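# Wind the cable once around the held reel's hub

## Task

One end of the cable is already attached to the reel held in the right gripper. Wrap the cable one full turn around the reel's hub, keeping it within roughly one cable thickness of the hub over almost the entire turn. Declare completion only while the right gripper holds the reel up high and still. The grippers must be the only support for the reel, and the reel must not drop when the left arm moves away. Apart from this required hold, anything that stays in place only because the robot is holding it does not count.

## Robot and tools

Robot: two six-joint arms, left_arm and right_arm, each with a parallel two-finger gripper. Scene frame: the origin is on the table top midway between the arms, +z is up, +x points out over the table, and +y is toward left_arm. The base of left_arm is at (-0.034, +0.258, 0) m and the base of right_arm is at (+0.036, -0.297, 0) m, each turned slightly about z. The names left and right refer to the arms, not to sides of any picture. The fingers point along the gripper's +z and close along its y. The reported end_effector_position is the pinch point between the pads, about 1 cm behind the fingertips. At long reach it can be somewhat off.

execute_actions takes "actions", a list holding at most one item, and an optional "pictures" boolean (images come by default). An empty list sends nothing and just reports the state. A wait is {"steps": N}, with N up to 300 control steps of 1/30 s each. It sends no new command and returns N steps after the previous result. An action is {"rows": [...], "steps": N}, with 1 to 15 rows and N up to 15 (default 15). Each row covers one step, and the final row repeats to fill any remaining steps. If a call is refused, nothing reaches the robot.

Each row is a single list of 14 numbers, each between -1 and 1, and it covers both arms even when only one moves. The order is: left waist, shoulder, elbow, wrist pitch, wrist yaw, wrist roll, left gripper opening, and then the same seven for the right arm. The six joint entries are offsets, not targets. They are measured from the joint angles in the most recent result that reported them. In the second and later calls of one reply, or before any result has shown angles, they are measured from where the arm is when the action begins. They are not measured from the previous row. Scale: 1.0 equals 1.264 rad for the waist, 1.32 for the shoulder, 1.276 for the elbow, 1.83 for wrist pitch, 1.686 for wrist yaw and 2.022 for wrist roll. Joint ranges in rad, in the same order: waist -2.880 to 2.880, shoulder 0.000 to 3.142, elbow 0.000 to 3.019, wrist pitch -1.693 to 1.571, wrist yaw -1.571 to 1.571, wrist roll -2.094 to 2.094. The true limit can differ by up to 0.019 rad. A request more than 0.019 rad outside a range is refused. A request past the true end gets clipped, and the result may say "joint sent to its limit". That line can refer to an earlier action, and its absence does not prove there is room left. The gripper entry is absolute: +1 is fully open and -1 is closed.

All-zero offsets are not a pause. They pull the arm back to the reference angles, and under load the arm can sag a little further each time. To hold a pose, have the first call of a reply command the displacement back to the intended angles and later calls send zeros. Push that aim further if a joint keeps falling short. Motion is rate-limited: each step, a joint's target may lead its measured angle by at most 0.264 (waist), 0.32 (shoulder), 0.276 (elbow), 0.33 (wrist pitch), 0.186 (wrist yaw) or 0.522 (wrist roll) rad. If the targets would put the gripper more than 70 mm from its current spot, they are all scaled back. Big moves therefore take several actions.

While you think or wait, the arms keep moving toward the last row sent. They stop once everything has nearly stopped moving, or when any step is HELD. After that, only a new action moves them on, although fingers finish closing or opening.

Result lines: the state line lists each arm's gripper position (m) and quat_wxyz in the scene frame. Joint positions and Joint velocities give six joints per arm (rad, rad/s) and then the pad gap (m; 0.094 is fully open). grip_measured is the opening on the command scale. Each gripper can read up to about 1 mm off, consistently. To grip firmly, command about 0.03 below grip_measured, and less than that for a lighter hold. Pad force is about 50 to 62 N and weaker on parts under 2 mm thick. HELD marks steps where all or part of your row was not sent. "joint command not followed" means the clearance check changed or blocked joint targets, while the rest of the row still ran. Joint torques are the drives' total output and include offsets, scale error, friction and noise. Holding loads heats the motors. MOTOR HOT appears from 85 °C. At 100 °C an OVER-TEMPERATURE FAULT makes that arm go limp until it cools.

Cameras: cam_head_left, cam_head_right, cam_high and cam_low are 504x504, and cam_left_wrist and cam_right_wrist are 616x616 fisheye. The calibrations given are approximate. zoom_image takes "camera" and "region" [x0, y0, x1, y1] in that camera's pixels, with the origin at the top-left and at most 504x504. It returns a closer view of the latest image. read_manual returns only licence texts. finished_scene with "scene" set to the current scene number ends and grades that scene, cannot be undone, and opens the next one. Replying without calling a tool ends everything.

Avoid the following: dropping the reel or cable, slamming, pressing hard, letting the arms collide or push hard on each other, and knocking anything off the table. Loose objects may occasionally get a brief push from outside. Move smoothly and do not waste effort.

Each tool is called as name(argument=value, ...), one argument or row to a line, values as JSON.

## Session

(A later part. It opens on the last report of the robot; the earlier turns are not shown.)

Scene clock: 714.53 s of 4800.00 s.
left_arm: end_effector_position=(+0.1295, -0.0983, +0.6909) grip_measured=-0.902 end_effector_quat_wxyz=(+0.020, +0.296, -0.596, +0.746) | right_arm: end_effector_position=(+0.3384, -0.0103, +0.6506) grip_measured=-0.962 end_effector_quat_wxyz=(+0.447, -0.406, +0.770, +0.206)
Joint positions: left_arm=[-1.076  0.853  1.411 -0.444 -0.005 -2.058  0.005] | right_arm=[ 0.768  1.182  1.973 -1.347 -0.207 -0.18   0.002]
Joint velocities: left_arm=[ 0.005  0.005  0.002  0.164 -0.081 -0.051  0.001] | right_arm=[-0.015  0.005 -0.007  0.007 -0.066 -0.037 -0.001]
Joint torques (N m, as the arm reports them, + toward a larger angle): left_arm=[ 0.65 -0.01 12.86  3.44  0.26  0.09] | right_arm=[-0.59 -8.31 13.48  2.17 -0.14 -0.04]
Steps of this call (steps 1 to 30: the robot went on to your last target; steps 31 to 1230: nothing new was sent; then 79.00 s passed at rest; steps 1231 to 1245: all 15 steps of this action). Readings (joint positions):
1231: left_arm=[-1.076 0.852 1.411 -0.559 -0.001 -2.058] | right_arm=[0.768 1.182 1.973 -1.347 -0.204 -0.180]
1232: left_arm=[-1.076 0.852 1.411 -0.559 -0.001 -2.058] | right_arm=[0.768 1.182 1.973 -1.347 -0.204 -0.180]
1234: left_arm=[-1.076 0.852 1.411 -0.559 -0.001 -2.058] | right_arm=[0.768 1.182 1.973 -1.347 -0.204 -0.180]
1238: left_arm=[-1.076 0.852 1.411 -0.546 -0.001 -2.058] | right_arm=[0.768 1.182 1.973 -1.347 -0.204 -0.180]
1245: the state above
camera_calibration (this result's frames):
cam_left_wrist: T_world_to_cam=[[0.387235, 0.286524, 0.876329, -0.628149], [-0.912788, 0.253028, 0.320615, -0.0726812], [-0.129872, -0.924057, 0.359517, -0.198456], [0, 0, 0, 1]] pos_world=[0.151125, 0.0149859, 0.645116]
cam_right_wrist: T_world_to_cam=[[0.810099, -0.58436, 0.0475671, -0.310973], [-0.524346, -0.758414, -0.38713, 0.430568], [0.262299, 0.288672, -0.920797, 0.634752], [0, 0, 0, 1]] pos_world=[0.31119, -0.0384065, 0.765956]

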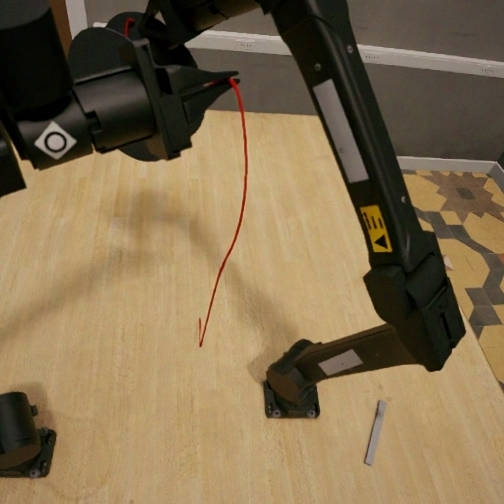

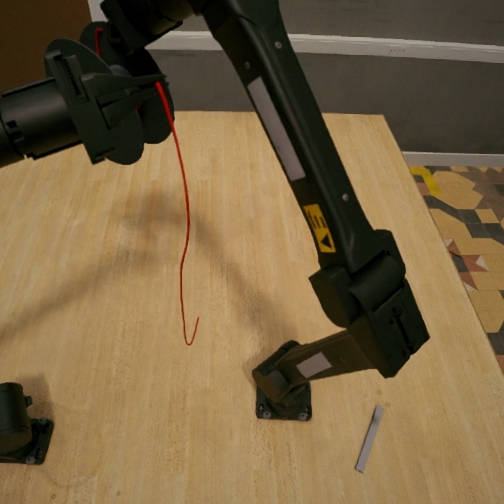

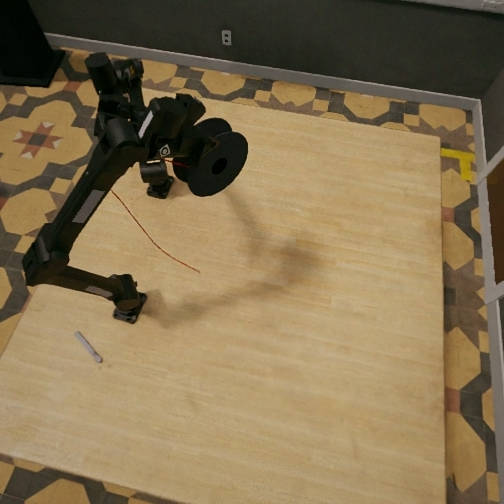

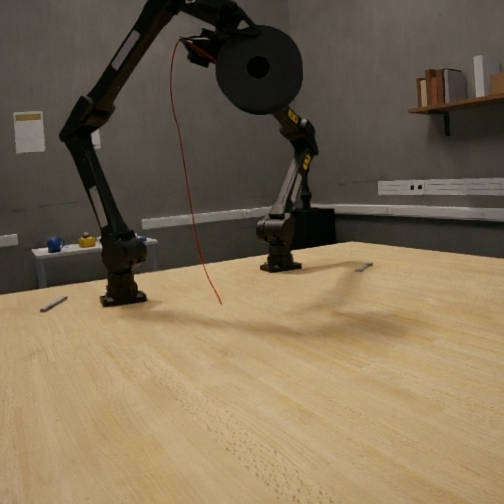

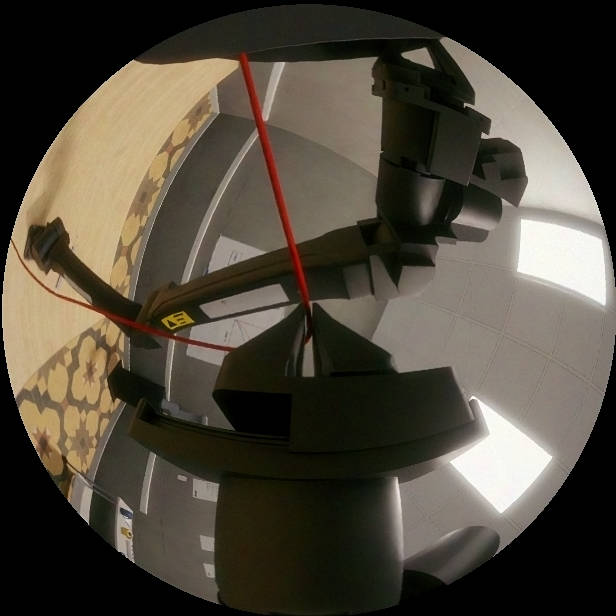

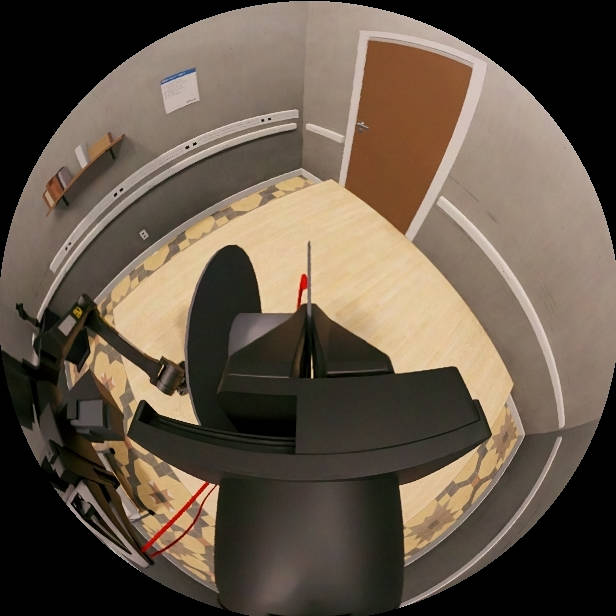

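execute_actions(
  actions=[
    {"rows": [[0.008,0.006,0.0274,0.03,0,-0.006,-0.9,0,-0.0042,0.0345,0.0071,0,0.001,-1],[0.012,0.005,0.0274,0.038,0,-0.006,-0.9,0,-0.0042,0.0345,0.0071,0,0.001,-1],[0.016,0.004,0.0274,0.046,0,-0.006,-0.9,0,-0.0042,0.0345,0.0071,0,0.001,-1],[0.02,0.002,0.0274,0.054,0,-0.006,-0.9,0,-0.0042,0.0345,0.0071,0,0.001,-1],[0.024,0.001,0.0274,0.062,0,-0.006,-0.9,0,-0.0042,0.0345,0.0071,0,0.001,-1],[0.028,0,0.0274,0.07,0,-0.006,-0.9,0,-0.0042,0.0345,0.0071,0,0.001,-1],[0.032,-0.001,0.0274,0.078,0,-0.006,-0.9,0,-0.0042,0.0345,0.0071,0,0.001,-1],[0.036,-0.003,0.0274,0.086,0,-0.006,-0.9,0,-0.0042,0.0345,0.0071,0,0.001,-1],[0.04,-0.005,0.0274,0.095,0,-0.006,-0.9,0,-0.0042,0.0345,0.0071,0,0.001,-1],[0.0443,-0.006,0.0274,0.1033,0,-0.006,-0.9,0,-0.0042,0.0345,0.0071,0,0.001,-1]], "steps": 15},
  ],
)

Scene clock: 736.60 s of 4800.00 s.
left_arm: end_effector_position=(+0.1468, -0.0841, +0.7250) grip_measured=-0.902 end_effector_quat_wxyz=(-0.002, +0.289, -0.538, +0.792) | right_arm: end_effector_position=(+0.3381, -0.0101, +0.6506) grip_measured=-0.962 end_effector_quat_wxyz=(+0.446, -0.406, +0.770, +0.207)
Joint positions: left_arm=[-1.023  0.856  1.411 -0.299 -0.011 -2.058  0.005] | right_arm=[ 0.768  1.182  1.973 -1.347 -0.209 -0.179  0.002]
Joint velocities: left_arm=[ 0.005 -0.005  0.002 -0.017  0.007  0.051  0.001] | right_arm=[-0.015 -0.024 -0.002  0.002  0.022  0.022  0.   ]
Joint torques (N m, as the arm reports them, + toward a larger angle): left_arm=[ 0.97 -2.2  12.76  3.71  0.39  0.12] | right_arm=[-0.21 -8.11 13.2   1.95 -0.19 -0.04]
Steps of this call (steps 1 to 15: the robot went on to your last target; steps 16 to 647: nothing new was sent; steps 648 to 662: all 15 steps of this action). Readings (joint positions):
648: left_arm=[-1.074 0.855 1.411 -0.434 -0.007 -2.058] | right_arm=[0.768 1.182 1.973 -1.347 -0.207 -0.180]
649: left_arm=[-1.073 0.855 1.411 -0.429 -0.008 -2.058] | right_arm=[0.768 1.182 1.973 -1.347 -0.207 -0.180]
651: left_arm=[-1.067 0.856 1.411 -0.409 -0.009 -2.058] | right_arm=[0.768 1.182 1.973 -1.347 -0.207 -0.180]
655: left_arm=[-1.044 0.856 1.411 -0.355 -0.011 -2.058] | right_arm=[0.768 1.182 1.973 -1.347 -0.208 -0.180]
662: the state above
camera_calibration (this result's frames):
cam_left_wrist: T_world_to_cam=[[0.312714, 0.418716, 0.852577, -0.629519], [-0.944356, 0.233429, 0.231737, -0.00398832], [-0.101984, -0.877604, 0.468413, -0.274516], [0, 0, 0, 1]] pos_world=[0.165097, 0.0236044, 0.666224]
cam_right_wrist: T_world_to_cam=[[0.810972, -0.583252, 0.0462731, -0.310092], [-0.523609, -0.758779, -0.387412, 0.430546], [0.26107, 0.289951, -0.920745, 0.635181], [0, 0, 0, 1]] pos_world=[0.311088, -0.038344, 0.765988]

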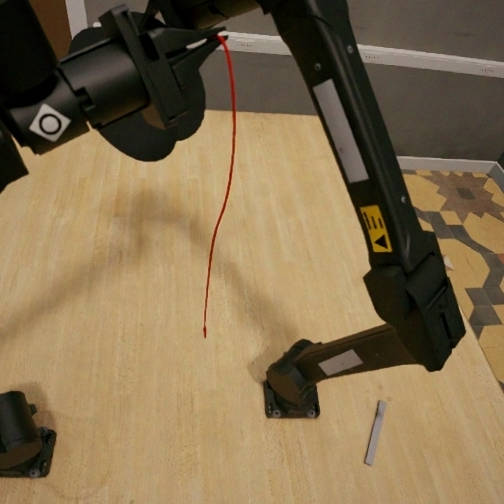

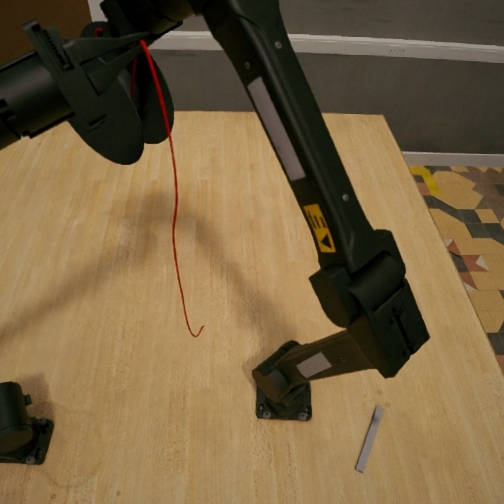

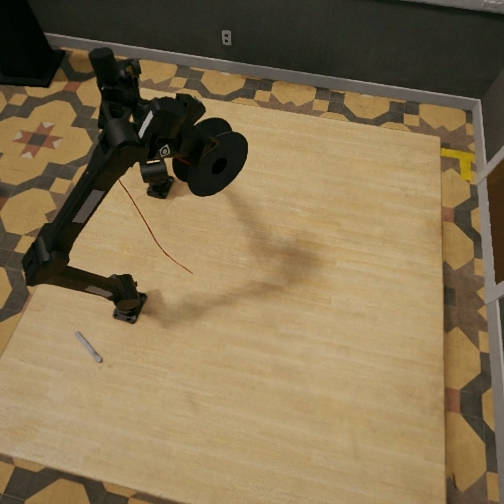

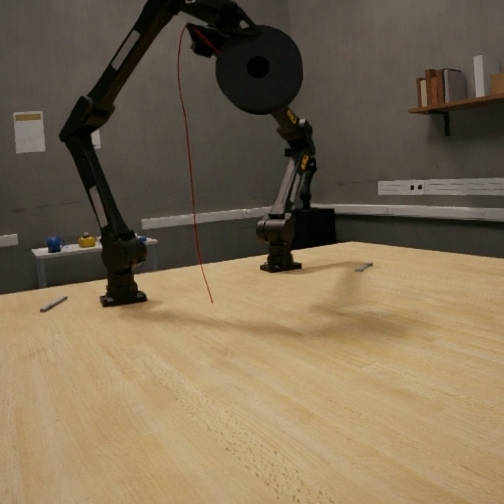

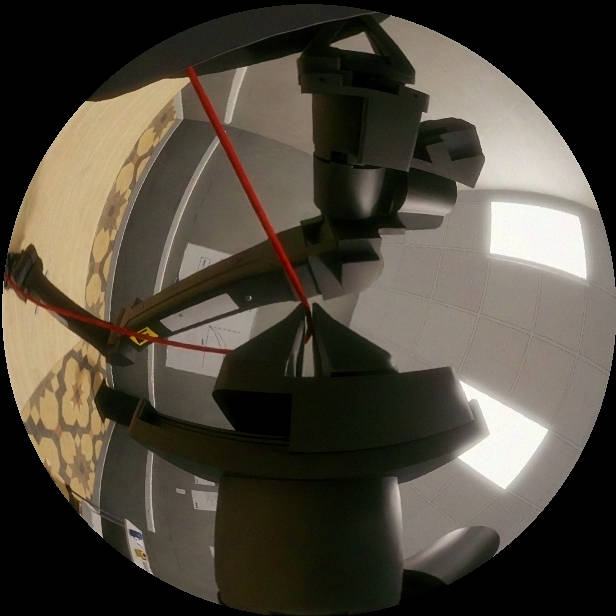

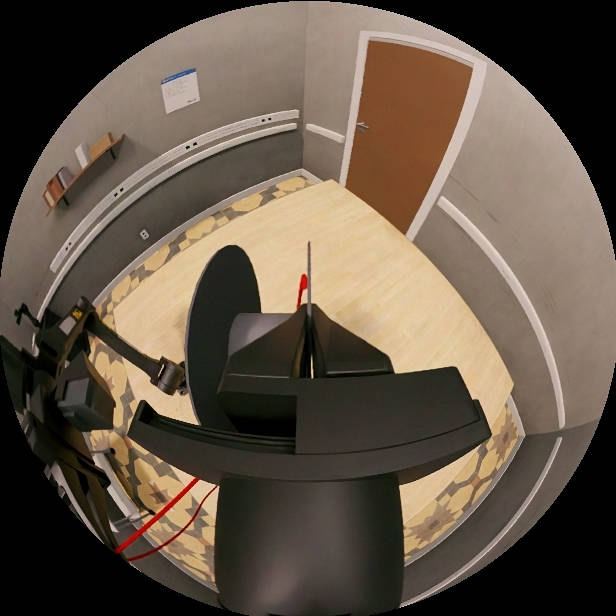

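zoom_image(
  camera="cam_left_wrist",
  region=[220, 230, 400, 410],
)

zoom_image(
  camera="cam_head_right",
  region=[20, 0, 220, 180],
)

Region (220, 230, 400, 410) of cam_left_wrist's 616x616 image, scaled by 2.800, with more detail than that image has.

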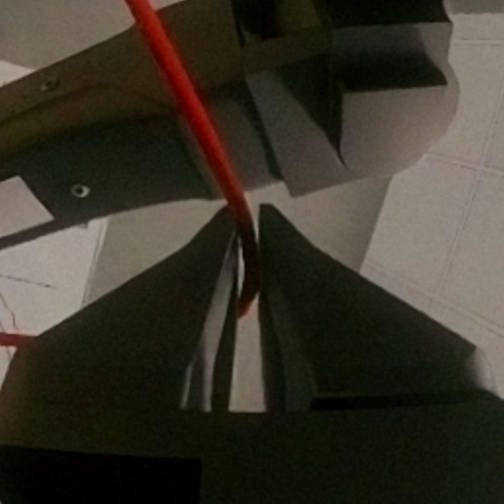

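Region (20, 0, 220, 180) of cam_head_right's 504x504 image, scaled by 2.520, with more detail than that image has; it fills the top 454 rows of this view, and the rest is white.

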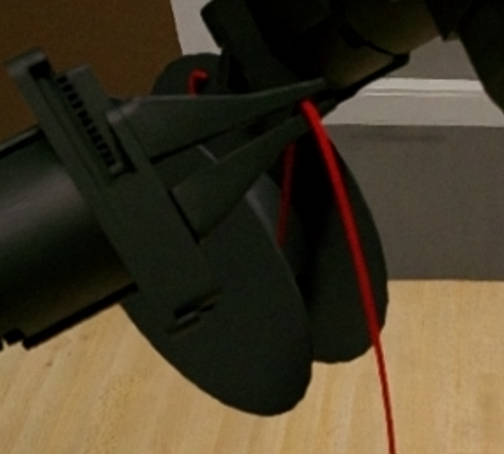

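execute_actions(
  actions=[
    {"rows": [[0.006,0.008,0.04,0.012,0.003,-0.006,-0.88,0,-0.0042,0.0345,0.0071,0.001,0.001,-1],[0.014,0.011,0.058,0.008,0.003,-0.006,-0.88,0,-0.0042,0.0345,0.0071,0.001,0.001,-1],[0.023,0.014,0.075,0.002,0.003,-0.006,-0.88,0,-0.0042,0.0345,0.0071,0.001,0.001,-1],[0.032,0.017,0.09,-0.005,0.003,-0.006,-0.88,0,-0.0042,0.0345,0.0071,0.001,0.001,-1],[0.042,0.02,0.105,-0.013,0.003,-0.006,-0.88,0,-0.0042,0.0345,0.0071,0.001,0.001,-1],[0.052,0.023,0.12,-0.021,0.003,-0.006,-0.88,0,-0.0042,0.0345,0.0071,0.001,0.001,-1],[0.062,0.026,0.135,-0.03,0.003,-0.006,-0.88,0,-0.0042,0.0345,0.0071,0.001,0.001,-1],[0.072,0.029,0.15,-0.039,0.003,-0.006,-0.88,0,-0.0042,0.0345,0.0071,0.001,0.001,-1],[0.082,0.032,0.165,-0.048,0.003,-0.006,-0.88,0,-0.0042,0.0345,0.0071,0.001,0.001,-1],[0.092,0.035,0.18,-0.057,0.003,-0.006,-0.88,0,-0.0042,0.0345,0.0071,0.001,0.001,-1],[0.104,0.038,0.193,-0.066,0.003,-0.006,-0.88,0,-0.0042,0.0345,0.0071,0.001,0.001,-1],[0.116,0.04,0.205,-0.075,0.003,-0.006,-0.88,0,-0.0042,0.0345,0.0071,0.001,0.001,-1],[0.1274,0.0424,0.2163,-0.088,0.003,-0.006,-0.88,0,-0.0042,0.0345,0.0071,0.001,0.001,-1]], "steps": 15},
  ],
)

Scene clock: 771.57 s of 4800.00 s.
left_arm: end_effector_position=(+0.1899, -0.0444, +0.7771) grip_measured=-0.882 end_effector_quat_wxyz=(-0.061, +0.330, -0.517, +0.788) | right_arm: end_effector_position=(+0.3381, -0.0101, +0.6506) grip_measured=-0.962 end_effector_quat_wxyz=(+0.446, -0.406, +0.770, +0.207)
Joint positions: left_arm=[-0.872  0.914  1.608 -0.443 -0.011 -2.058  0.006] | right_arm=[ 0.768  1.182  1.973 -1.347 -0.209 -0.179  0.002]
Joint velocities: left_arm=[ 0.21  -0.015  0.217 -0.198 -0.037  0.022  0.   ] | right_arm=[ 0.005 -0.005  0.012 -0.017 -0.066  0.007 -0.   ]
Joint torques (N m, as the arm reports them, + toward a larger angle): left_arm=[-0.43 -1.35 14.7   1.83  0.3   0.1 ] | right_arm=[ 0.09 -7.11 13.5   1.82 -0.19 -0.05]
Steps of this call (steps 1 to 15: the robot went on to your last target; steps 16 to 600: nothing new was sent; then 14.47 s passed at rest; steps 601 to 615: all 15 steps of this action). Readings (joint positions):
601: left_arm=[-1.023 0.856 1.411 -0.299 -0.011 -2.058] | right_arm=[0.768 1.182 1.973 -1.347 -0.209 -0.179]
602: left_arm=[-1.022 0.857 1.413 -0.299 -0.011 -2.058] | right_arm=[0.768 1.182 1.973 -1.347 -0.209 -0.179]
604: left_arm=[-1.013 0.862 1.424 -0.299 -0.011 -2.058] | right_arm=[0.768 1.182 1.973 -1.347 -0.209 -0.179]
608: left_arm=[-0.963 0.889 1.491 -0.337 -0.011 -2.058] | right_arm=[0.768 1.182 1.973 -1.347 -0.209 -0.179]
615: the state above
camera_calibration (this result's frames):
cam_left_wrist: T_world_to_cam=[[0.249818, 0.456576, 0.853891, -0.691405], [-0.96774, 0.0879206, 0.236115, 0.00994854], [0.0327297, -0.885329, 0.463811, -0.282059], [0, 0, 0, 1]] pos_world=[0.191584, 0.0650889, 0.718857]
cam_right_wrist: T_world_to_cam=[[0.810869, -0.583421, 0.0459468, -0.309847], [-0.523859, -0.758599, -0.387426, 0.430642], [0.260888, 0.290082, -0.920755, 0.635251], [0, 0, 0, 1]] pos_world=[0.311112, -0.0383615, 0.765989]

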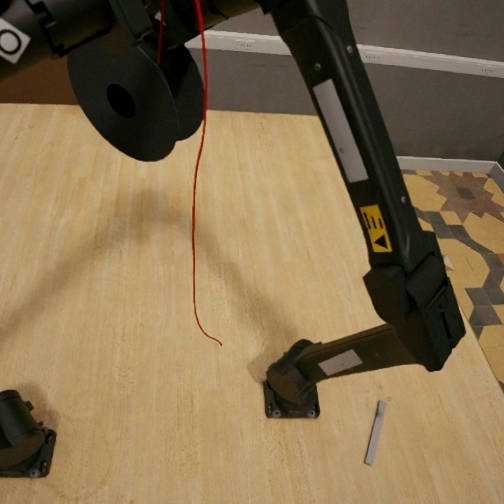

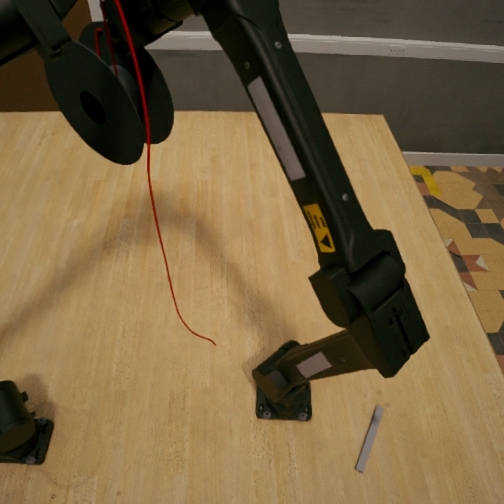

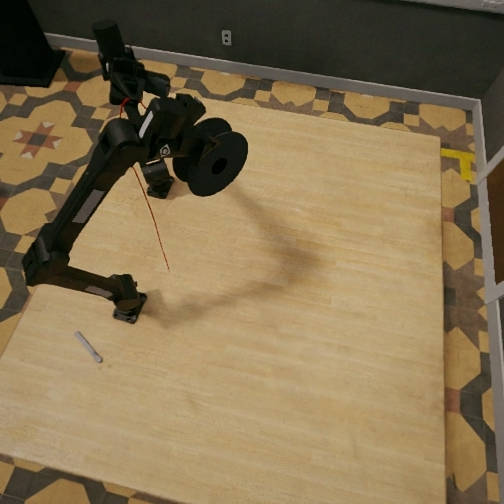

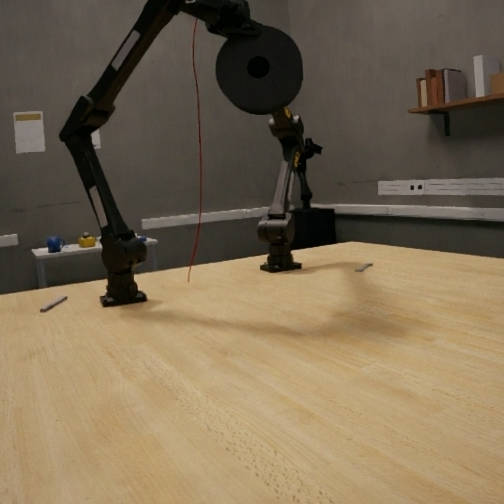

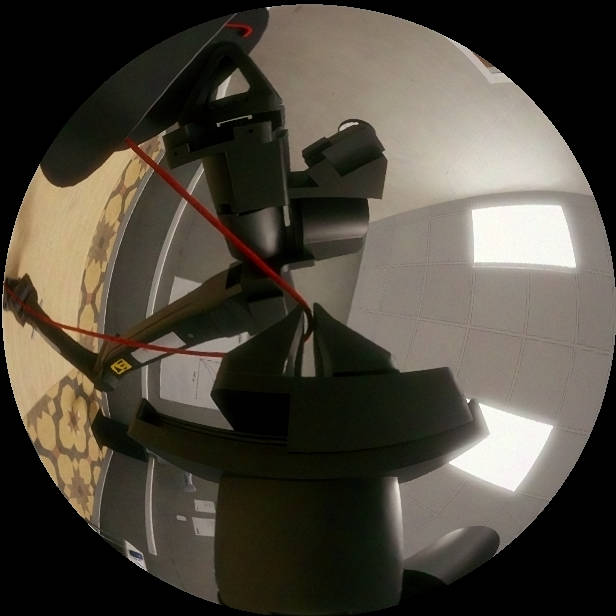

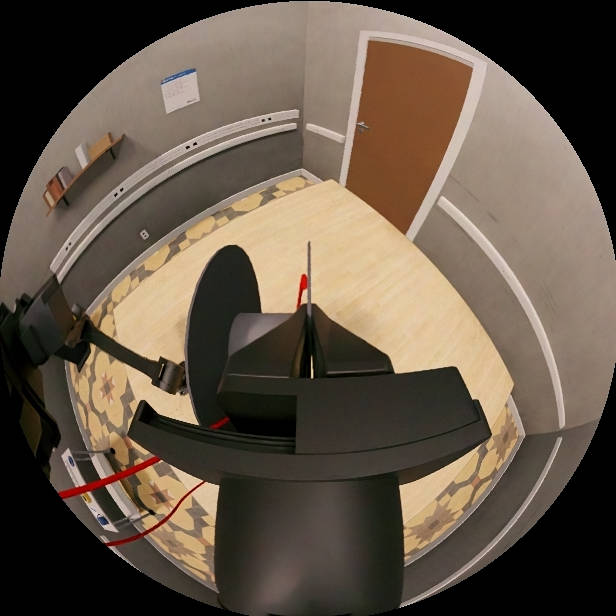

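zoom_image(
  camera="cam_left_wrist",
  region=[220, 230, 400, 410],
)

Region (220, 230, 400, 410) of cam_left_wrist's 616x616 image, scaled by 2.800, with more detail than that image has.

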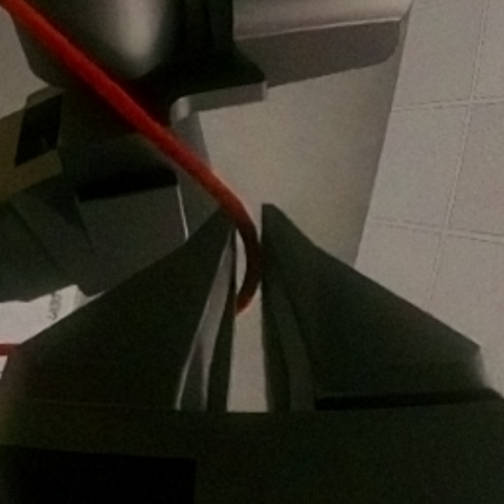

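execute_actions(
  actions=[],
)

Scene clock: 788.93 s of 4800.00 s.
left_arm: end_effector_position=(+0.1894, -0.0400, +0.7825) grip_measured=-0.882 end_effector_quat_wxyz=(-0.064, +0.330, -0.514, +0.789) | right_arm: end_effector_position=(+0.3381, -0.0101, +0.6506) grip_measured=-0.962 end_effector_quat_wxyz=(+0.446, -0.406, +0.770, +0.207)
Joint positions: left_arm=[-0.865  0.914  1.622 -0.452 -0.011 -2.058  0.006] | right_arm=[ 0.768  1.182  1.973 -1.347 -0.209 -0.178  0.002]
Joint velocities: left_arm=[-0.015 -0.005  0.002  0.007  0.007  0.037  0.   ] | right_arm=[-0.005 -0.015  0.002 -0.012 -0.007 -0.066  0.001]
Joint torques (N m, as the arm reports them, + toward a larger angle): left_arm=[ 0.54 -0.99 14.46  1.63  0.28  0.09] | right_arm=[-0.46 -7.26 13.44  2.02 -0.18 -0.05]
Steps of this call (steps 1 to 30: the robot went on to your last target; steps 31 to 521: nothing new was sent). Readings (joint positions):
1: left_arm=[-0.867 0.914 1.614 -0.448 -0.011 -2.058] | right_arm=[0.768 1.182 1.973 -1.347 -0.209 -0.179]
2: left_arm=[-0.865 0.914 1.619 -0.450 -0.011 -2.058] | right_arm=[0.768 1.182 1.973 -1.347 -0.209 -0.178]
4: left_arm=[-0.865 0.914 1.622 -0.452 -0.011 -2.058] | right_arm=[0.768 1.182 1.973 -1.347 -0.209 -0.178]
8: left_arm=[-0.865 0.914 1.622 -0.452 -0.011 -2.058] | right_arm=[0.768 1.182 1.973 -1.347 -0.209 -0.178]
521: the state above
All arms were judged still, so your last target was given up. Only a new action makes them travel on or press farther. Fingers that are still opening or closing keep moving.
camera_calibration (this result's frames):
cam_left_wrist: T_world_to_cam=[[0.244602, 0.461347, 0.852836, -0.69592], [-0.96894, 0.0832891, 0.232847, 0.0103707], [0.036391, -0.883302, 0.46739, -0.284032], [0, 0, 0, 1]] pos_world=[0.190608, 0.0693103, 0.723844]
cam_right_wrist: T_world_to_cam=[[0.810767, -0.583589, 0.0456205, -0.309601], [-0.524109, -0.758419, -0.387441, 0.430738], [0.260706, 0.290214, -0.920765, 0.63532], [0, 0, 0, 1]] pos_world=[0.311136, -0.0383791, 0.76599]

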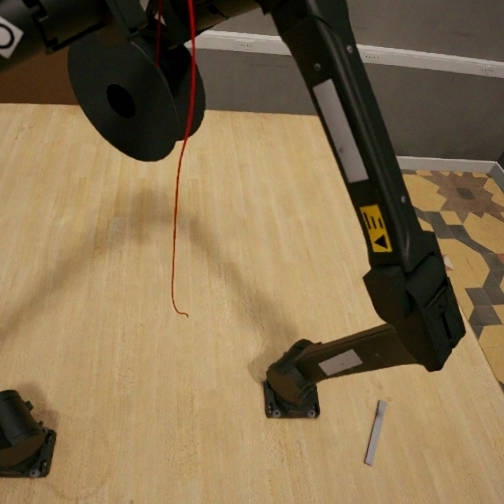

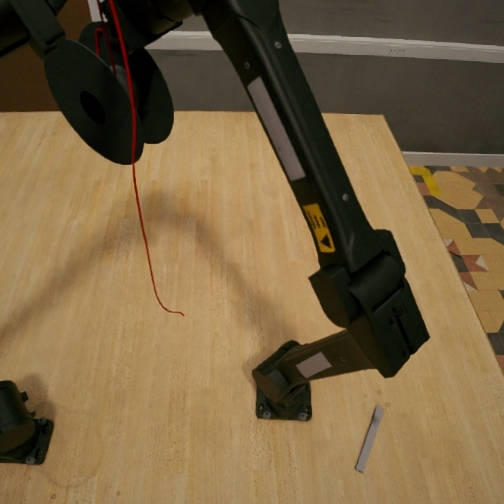

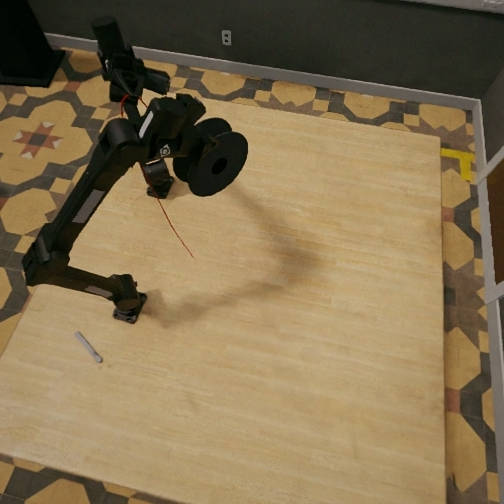

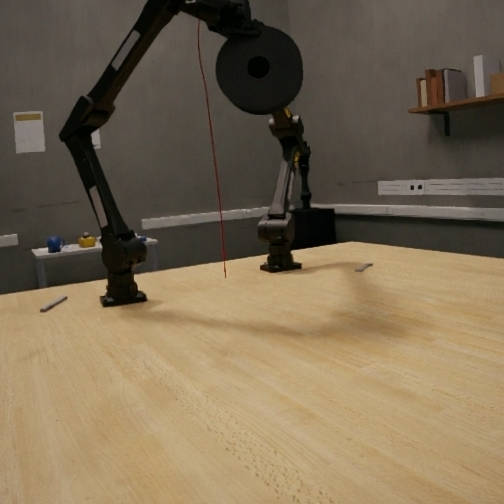

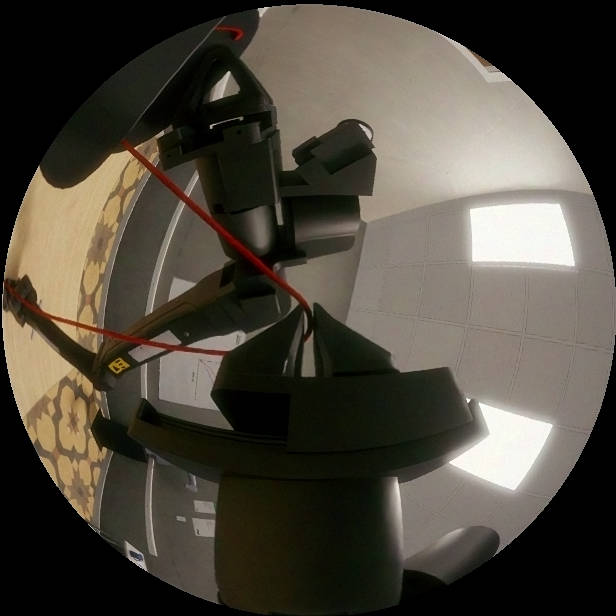

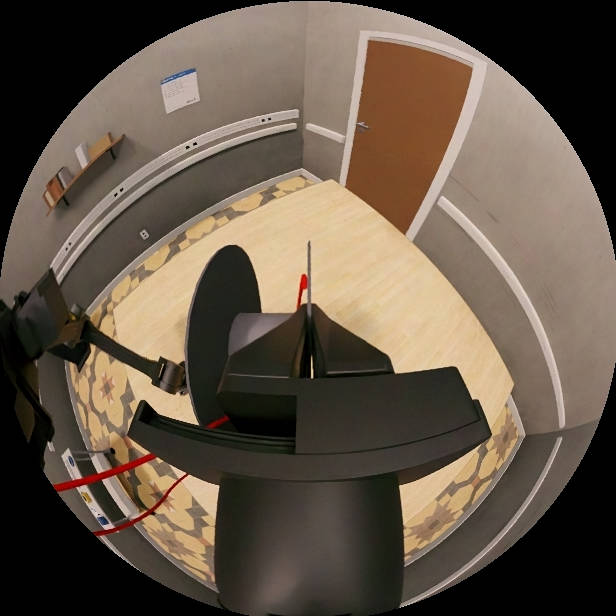

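zoom_image(
  camera="cam_head_left",
  region=[0, 0, 260, 200],
)

zoom_image(
  camera="cam_high",
  region=[60, 10, 280, 230],
)

zoom_image(
  camera="cam_low",
  region=[140, 0, 340, 140],
)

Region (0, 0, 260, 200) of cam_head_left's 504x504 image, scaled by 1.938, with more detail than that image has; it fills the top 388 rows of this view, and the rest is white.

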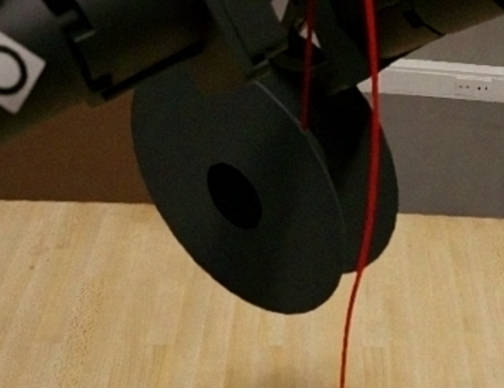

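Region (60, 10, 280, 230) of cam_high's 504x504 image, scaled by 2.291, with more detail than that image has.

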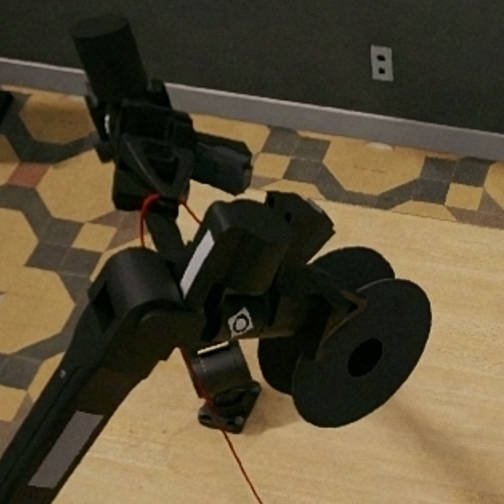

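Region (140, 0, 340, 140) of cam_low's 504x504 image, scaled by 2.520, with more detail than that image has; it fills the top 353 rows of this view, and the rest is white.

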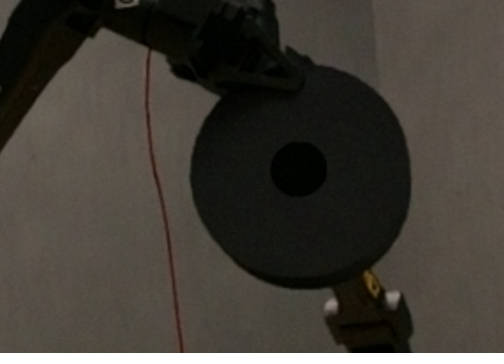

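execute_actions(
  actions=[
    {"rows": [[0.0076,-0.0009,0.0484,-0.0054,0.0065,-0.0059,-0.88,0,-0.0042,0.0345,0.0071,0.001,0,-1],[0.0155,-0.0001,0.0533,-0.0073,0.0065,-0.0059,-0.88,0,-0.0042,0.0345,0.0071,0.001,0,-1],[0.0267,0.0011,0.0602,-0.0100,0.0065,-0.0059,-0.88,0,-0.0042,0.0345,0.0071,0.001,0,-1],[0.0402,0.0025,0.0684,-0.0132,0.0065,-0.0059,-0.88,0,-0.0042,0.0345,0.0071,0.001,0,-1],[0.0548,0.0040,0.0774,-0.0167,0.0065,-0.0059,-0.88,0,-0.0042,0.0345,0.0071,0.001,0,-1],[0.0694,0.0055,0.0863,-0.0203,0.0065,-0.0059,-0.88,0,-0.0042,0.0345,0.0071,0.001,0,-1],[0.0829,0.0069,0.0946,-0.0235,0.0065,-0.0059,-0.88,0,-0.0042,0.0345,0.0071,0.001,0,-1],[0.0953,0.0082,0.1022,-0.0265,0.0065,-0.0059,-0.88,0,-0.0042,0.0345,0.0071,0.001,0,-1],[0.1054,0.0093,0.1084,-0.0289,0.0065,-0.0059,-0.88,0,-0.0042,0.0345,0.0071,0.001,0,-1],[0.1110,0.0098,0.1118,-0.0303,0.0065,-0.0059,-0.88,0,-0.0042,0.0345,0.0071,0.001,0,-1],[0.1144,0.0102,0.1139,-0.0311,0.0065,-0.0059,-0.88,0,-0.0042,0.0345,0.0071,0.001,0,-1]], "steps": 15},
  ],
)

Scene clock: 849.43 s of 4800.00 s.
left_arm: end_effector_position=(+0.2215, -0.0016, +0.7998) grip_measured=-0.882 end_effector_quat_wxyz=(-0.115, +0.363, -0.493, +0.782) | right_arm: end_effector_position=(+0.3380, -0.0101, +0.6510) grip_measured=-0.962 end_effector_quat_wxyz=(+0.447, -0.405, +0.770, +0.207)
Joint positions: left_arm=[-0.727  0.93   1.691 -0.508 -0.002 -2.059  0.006] | right_arm=[ 0.768  1.182  1.974 -1.347 -0.209 -0.178  0.002]
Joint velocities: left_arm=[-0.005 -0.015  0.007 -0.022 -0.051  0.007 -0.   ] | right_arm=[ 0.005 -0.015  0.007  0.002 -0.066  0.037  0.   ]
Joint torques (N m, as the arm reports them, + toward a larger angle): left_arm=[ 0.52 -0.5  15.11  1.97  0.17  0.13] | right_arm=[-0.4  -8.21 13.08  2.07 -0.16 -0.06]
Steps of this call (steps 1 to 1800: nothing new was sent; steps 1801 to 1815: all 15 steps of this action). Readings (joint positions):
1801: left_arm=[-0.865 0.914 1.622 -0.453 -0.008 -2.058] | right_arm=[0.768 1.182 1.973 -1.347 -0.209 -0.178]
1802: left_arm=[-0.865 0.914 1.622 -0.454 -0.005 -2.058] | right_arm=[0.768 1.182 1.973 -1.347 -0.209 -0.178]
1804: left_arm=[-0.854 0.915 1.627 -0.460 -0.002 -2.058] | right_arm=[0.768 1.182 1.973 -1.347 -0.209 -0.178]
1808: left_arm=[-0.787 0.923 1.661 -0.485 -0.002 -2.058] | right_arm=[0.768 1.182 1.973 -1.347 -0.209 -0.178]
1815: the state above
camera_calibration (this result's frames):
cam_left_wrist: T_world_to_cam=[[0.183484, 0.486782, 0.854035, -0.723637], [-0.97146, -0.0430699, 0.233261, 0.0342577], [0.15033, -0.872461, 0.464987, -0.282679], [0, 0, 0, 1]] pos_world=[0.208551, 0.107103, 0.741463]
cam_right_wrist: T_world_to_cam=[[0.810636, -0.583779, 0.0454992, -0.309467], [-0.524128, -0.758054, -0.388128, 0.431239], [0.261072, 0.290784, -0.920482, 0.635393], [0, 0, 0, 1]] pos_world=[0.311006, -0.0385202, 0.766324]

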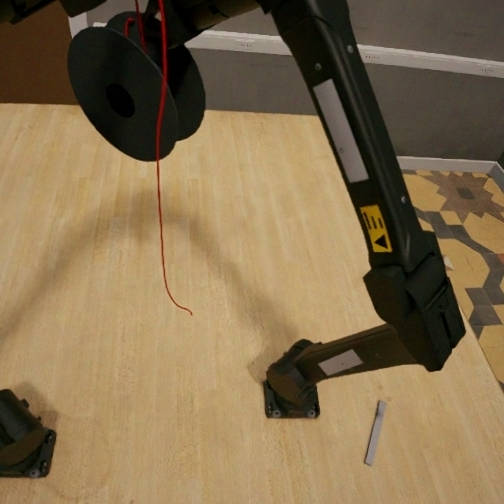

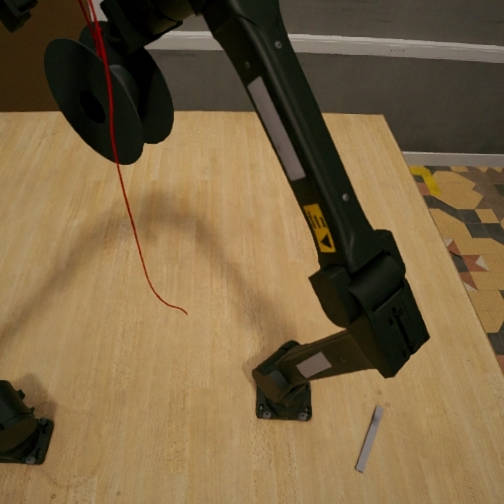

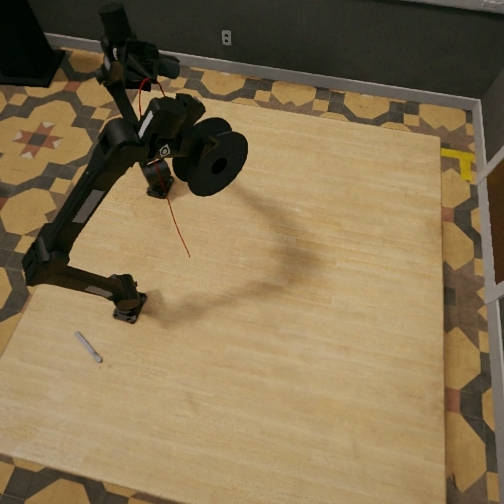

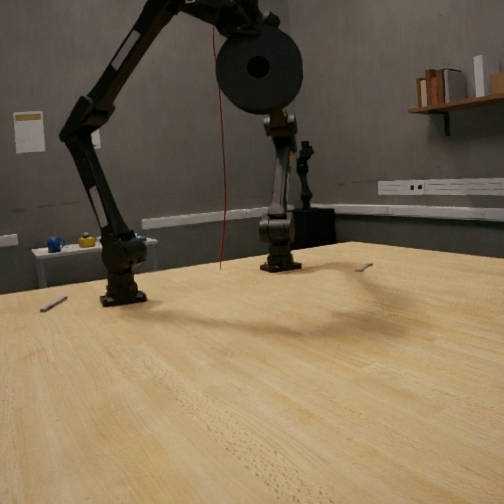

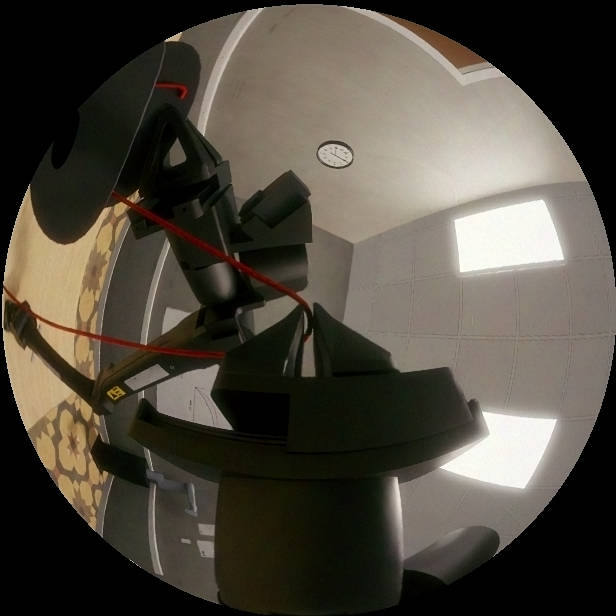

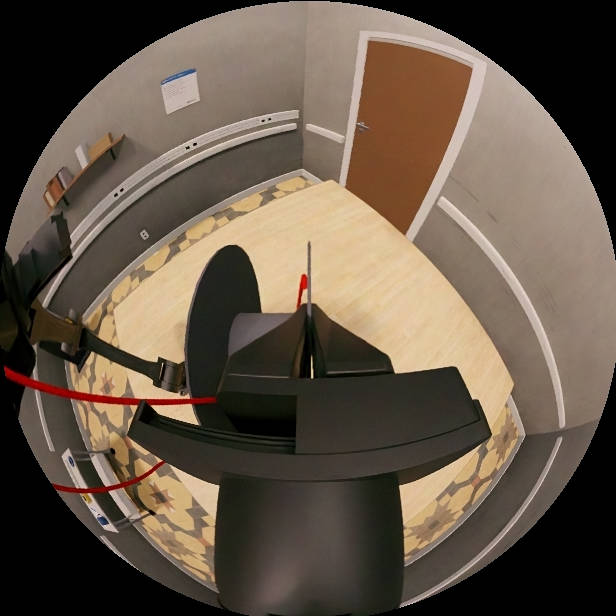

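zoom_image(
  camera="cam_left_wrist",
  region=[200, 240, 400, 400],
)

execute_actions(
  actions=[],
  pictures=false,
)

Region (200, 240, 400, 400) of cam_left_wrist's 616x616 image, scaled by 2.520, with more detail than that image has; it fills the top 403 rows of this view, and the rest is white.

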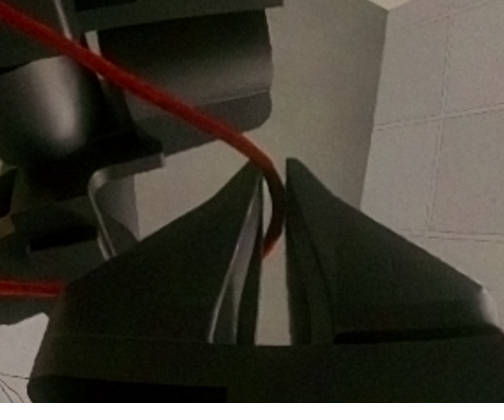

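Scene clock: 852.10 s of 4800.00 s.
left_arm: end_effector_position=(+0.2219, -0.0020, +0.7995) grip_measured=-0.882 end_effector_quat_wxyz=(-0.115, +0.363, -0.493, +0.782) | right_arm: end_effector_position=(+0.3380, -0.0101, +0.6510) grip_measured=-0.962 end_effector_quat_wxyz=(+0.447, -0.405, +0.770, +0.207)
Joint positions: left_arm=[-0.727  0.931  1.691 -0.508 -0.002 -2.059  0.006] | right_arm=[ 0.768  1.182  1.974 -1.347 -0.209 -0.178  0.002]
Joint velocities: left_arm=[ 0.005 -0.024  0.002  0.012 -0.051 -0.037  0.001] | right_arm=[-0.015  0.015 -0.007 -0.012  0.022 -0.022 -0.   ]
Joint torques (N m, as the arm reports them, + toward a larger angle): left_arm=[ 0.68 -0.77 15.06  1.88  0.17  0.1 ] | right_arm=[-0.7  -8.07 13.24  1.88 -0.17 -0.06]
Steps of this call (steps 1 to 15: the robot went on to your last target; steps 16 to 80: nothing new was sent). Readings (joint positions):
1: left_arm=[-0.727 0.930 1.691 -0.508 -0.002 -2.059] | right_arm=[0.768 1.182 1.974 -1.347 -0.209 -0.178]
2: left_arm=[-0.727 0.930 1.691 -0.508 -0.002 -2.059] | right_arm=[0.768 1.182 1.974 -1.347 -0.209 -0.178]
4: left_arm=[-0.727 0.931 1.691 -0.508 -0.002 -2.059] | right_arm=[0.768 1.182 1.974 -1.347 -0.209 -0.178]
8: left_arm=[-0.727 0.931 1.691 -0.508 -0.002 -2.059] | right_arm=[0.768 1.182 1.974 -1.347 -0.209 -0.178]
80: the state above
All arms were judged still, so your last target was given up. Only a new action makes them travel on or press farther. Fingers that are still opening or closing keep moving.

execute_actions(
  actions=[
    {"rows": [[0.0052,-0.0027,0.0598,-0.0005,0.001,-0.0054,-0.93,0,-0.0042,0.0337,0.0071,0.001,0,-1],[0.0052,-0.0027,0.0598,-0.0005,0.001,-0.0054,-0.97,0,-0.0042,0.0337,0.0071,0.001,0,-1],[0.0052,-0.0027,0.0598,-0.0005,0.001,-0.0054,-1,0,-0.0042,0.0337,0.0071,0.001,0,-1]], "steps": 12},
  ],
)

Scene clock: 864.77 s of 4800.00 s.
left_arm: end_effector_position=(+0.2221, -0.0022, +0.7992) grip_measured=-0.960 end_effector_quat_wxyz=(-0.115, +0.363, -0.494, +0.782) | right_arm: end_effector_position=(+0.3380, -0.0101, +0.6510) grip_measured=-0.962 end_effector_quat_wxyz=(+0.447, -0.405, +0.770, +0.207)
Joint positions: left_arm=[-0.727  0.931  1.691 -0.509 -0.002 -2.059  0.002] | right_arm=[ 0.768  1.182  1.974 -1.347 -0.209 -0.178  0.002]
Joint velocities: left_arm=[-0.005  0.005  0.002  0.002 -0.081  0.037  0.001] | right_arm=[-0.005  0.005 -0.017 -0.012  0.022  0.051  0.001]
Joint torques (N m, as the arm reports them, + toward a larger angle): left_arm=[ 0.67 -0.9  14.98  1.95  0.16  0.11] | right_arm=[-0.97 -7.77 13.26  2.22 -0.15 -0.11]
Steps of this call (steps 1 to 368: nothing new was sent; steps 369 to 380: all 12 steps of this action). Readings (joint positions):
369: left_arm=[-0.727 0.931 1.691 -0.508 -0.002 -2.059] | right_arm=[0.768 1.182 1.974 -1.347 -0.209 -0.178]
370: left_arm=[-0.727 0.931 1.691 -0.509 -0.002 -2.059] | right_arm=[0.768 1.182 1.974 -1.347 -0.209 -0.178]
372: left_arm=[-0.727 0.931 1.691 -0.509 -0.002 -2.059] | right_arm=[0.768 1.182 1.974 -1.347 -0.209 -0.178]
376: left_arm=[-0.727 0.931 1.691 -0.509 -0.002 -2.059] | right_arm=[0.768 1.182 1.974 -1.347 -0.209 -0.178]
380: the state above
camera_calibration (this result's frames):
cam_left_wrist: T_world_to_cam=[[0.185127, 0.485595, 0.854357, -0.723512], [-0.971026, -0.0432981, 0.235018, 0.0334565], [0.151115, -0.873111, 0.463509, -0.281972], [0, 0, 0, 1]] pos_world=[0.209039, 0.106589, 0.740971]
cam_right_wrist: T_world_to_cam=[[0.810533, -0.583948, 0.0451727, -0.309222], [-0.524378, -0.757874, -0.388142, 0.431334], [0.26089, 0.290915, -0.920492, 0.635462], [0, 0, 0, 1]] pos_world=[0.311031, -0.0385378, 0.766325]

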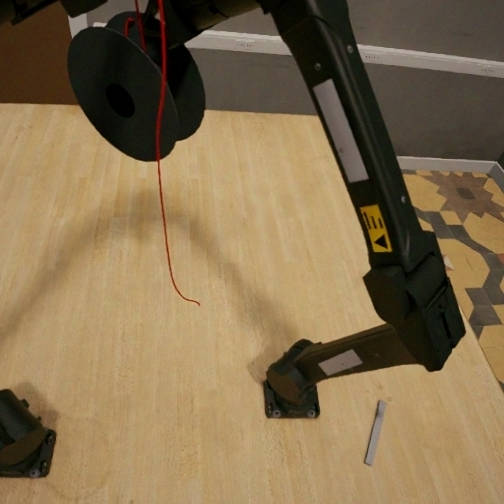

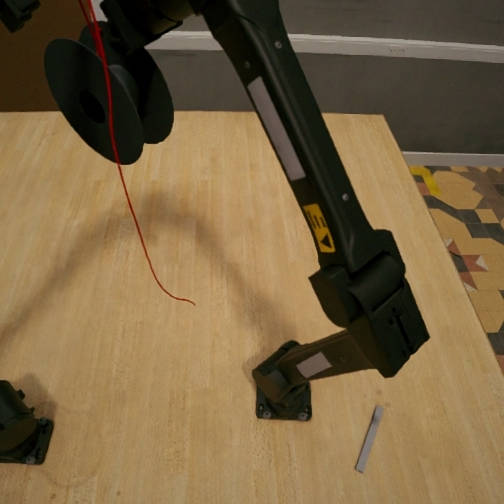

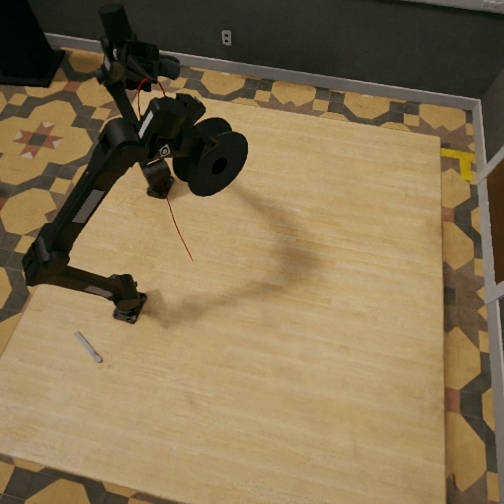

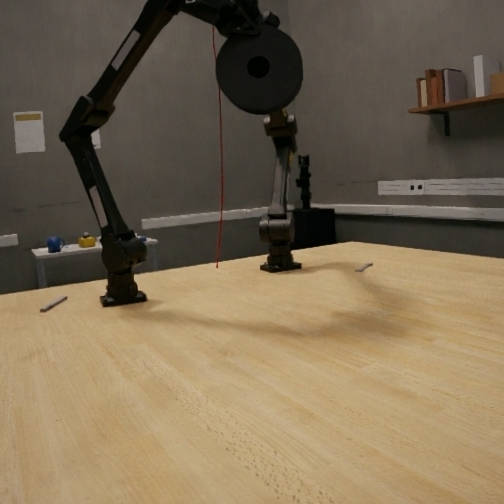

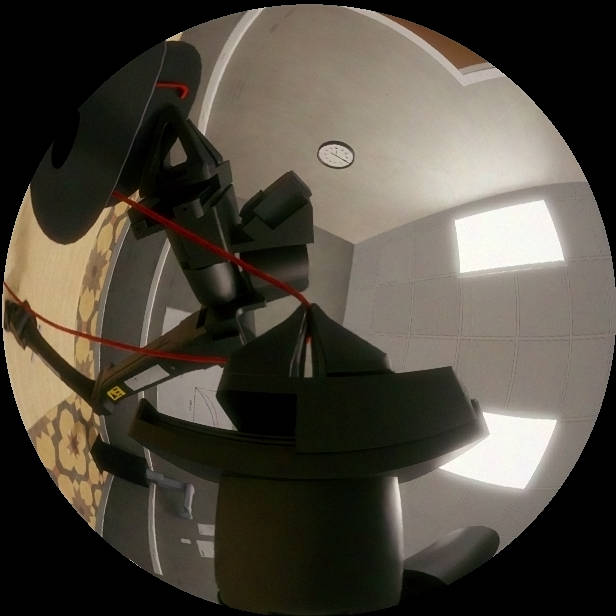

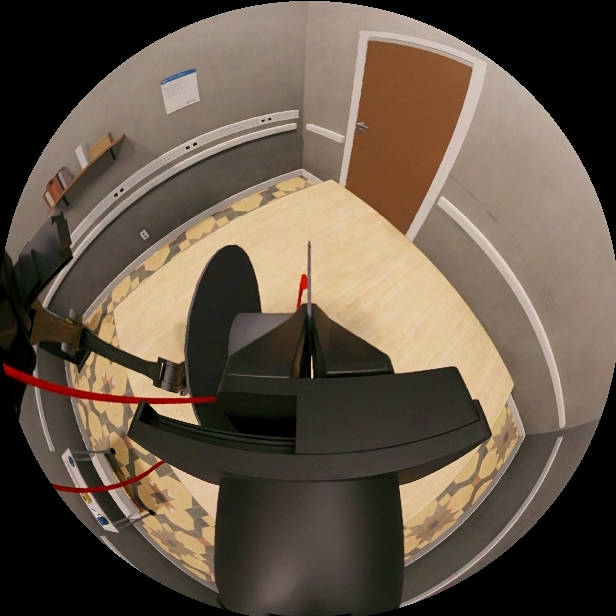

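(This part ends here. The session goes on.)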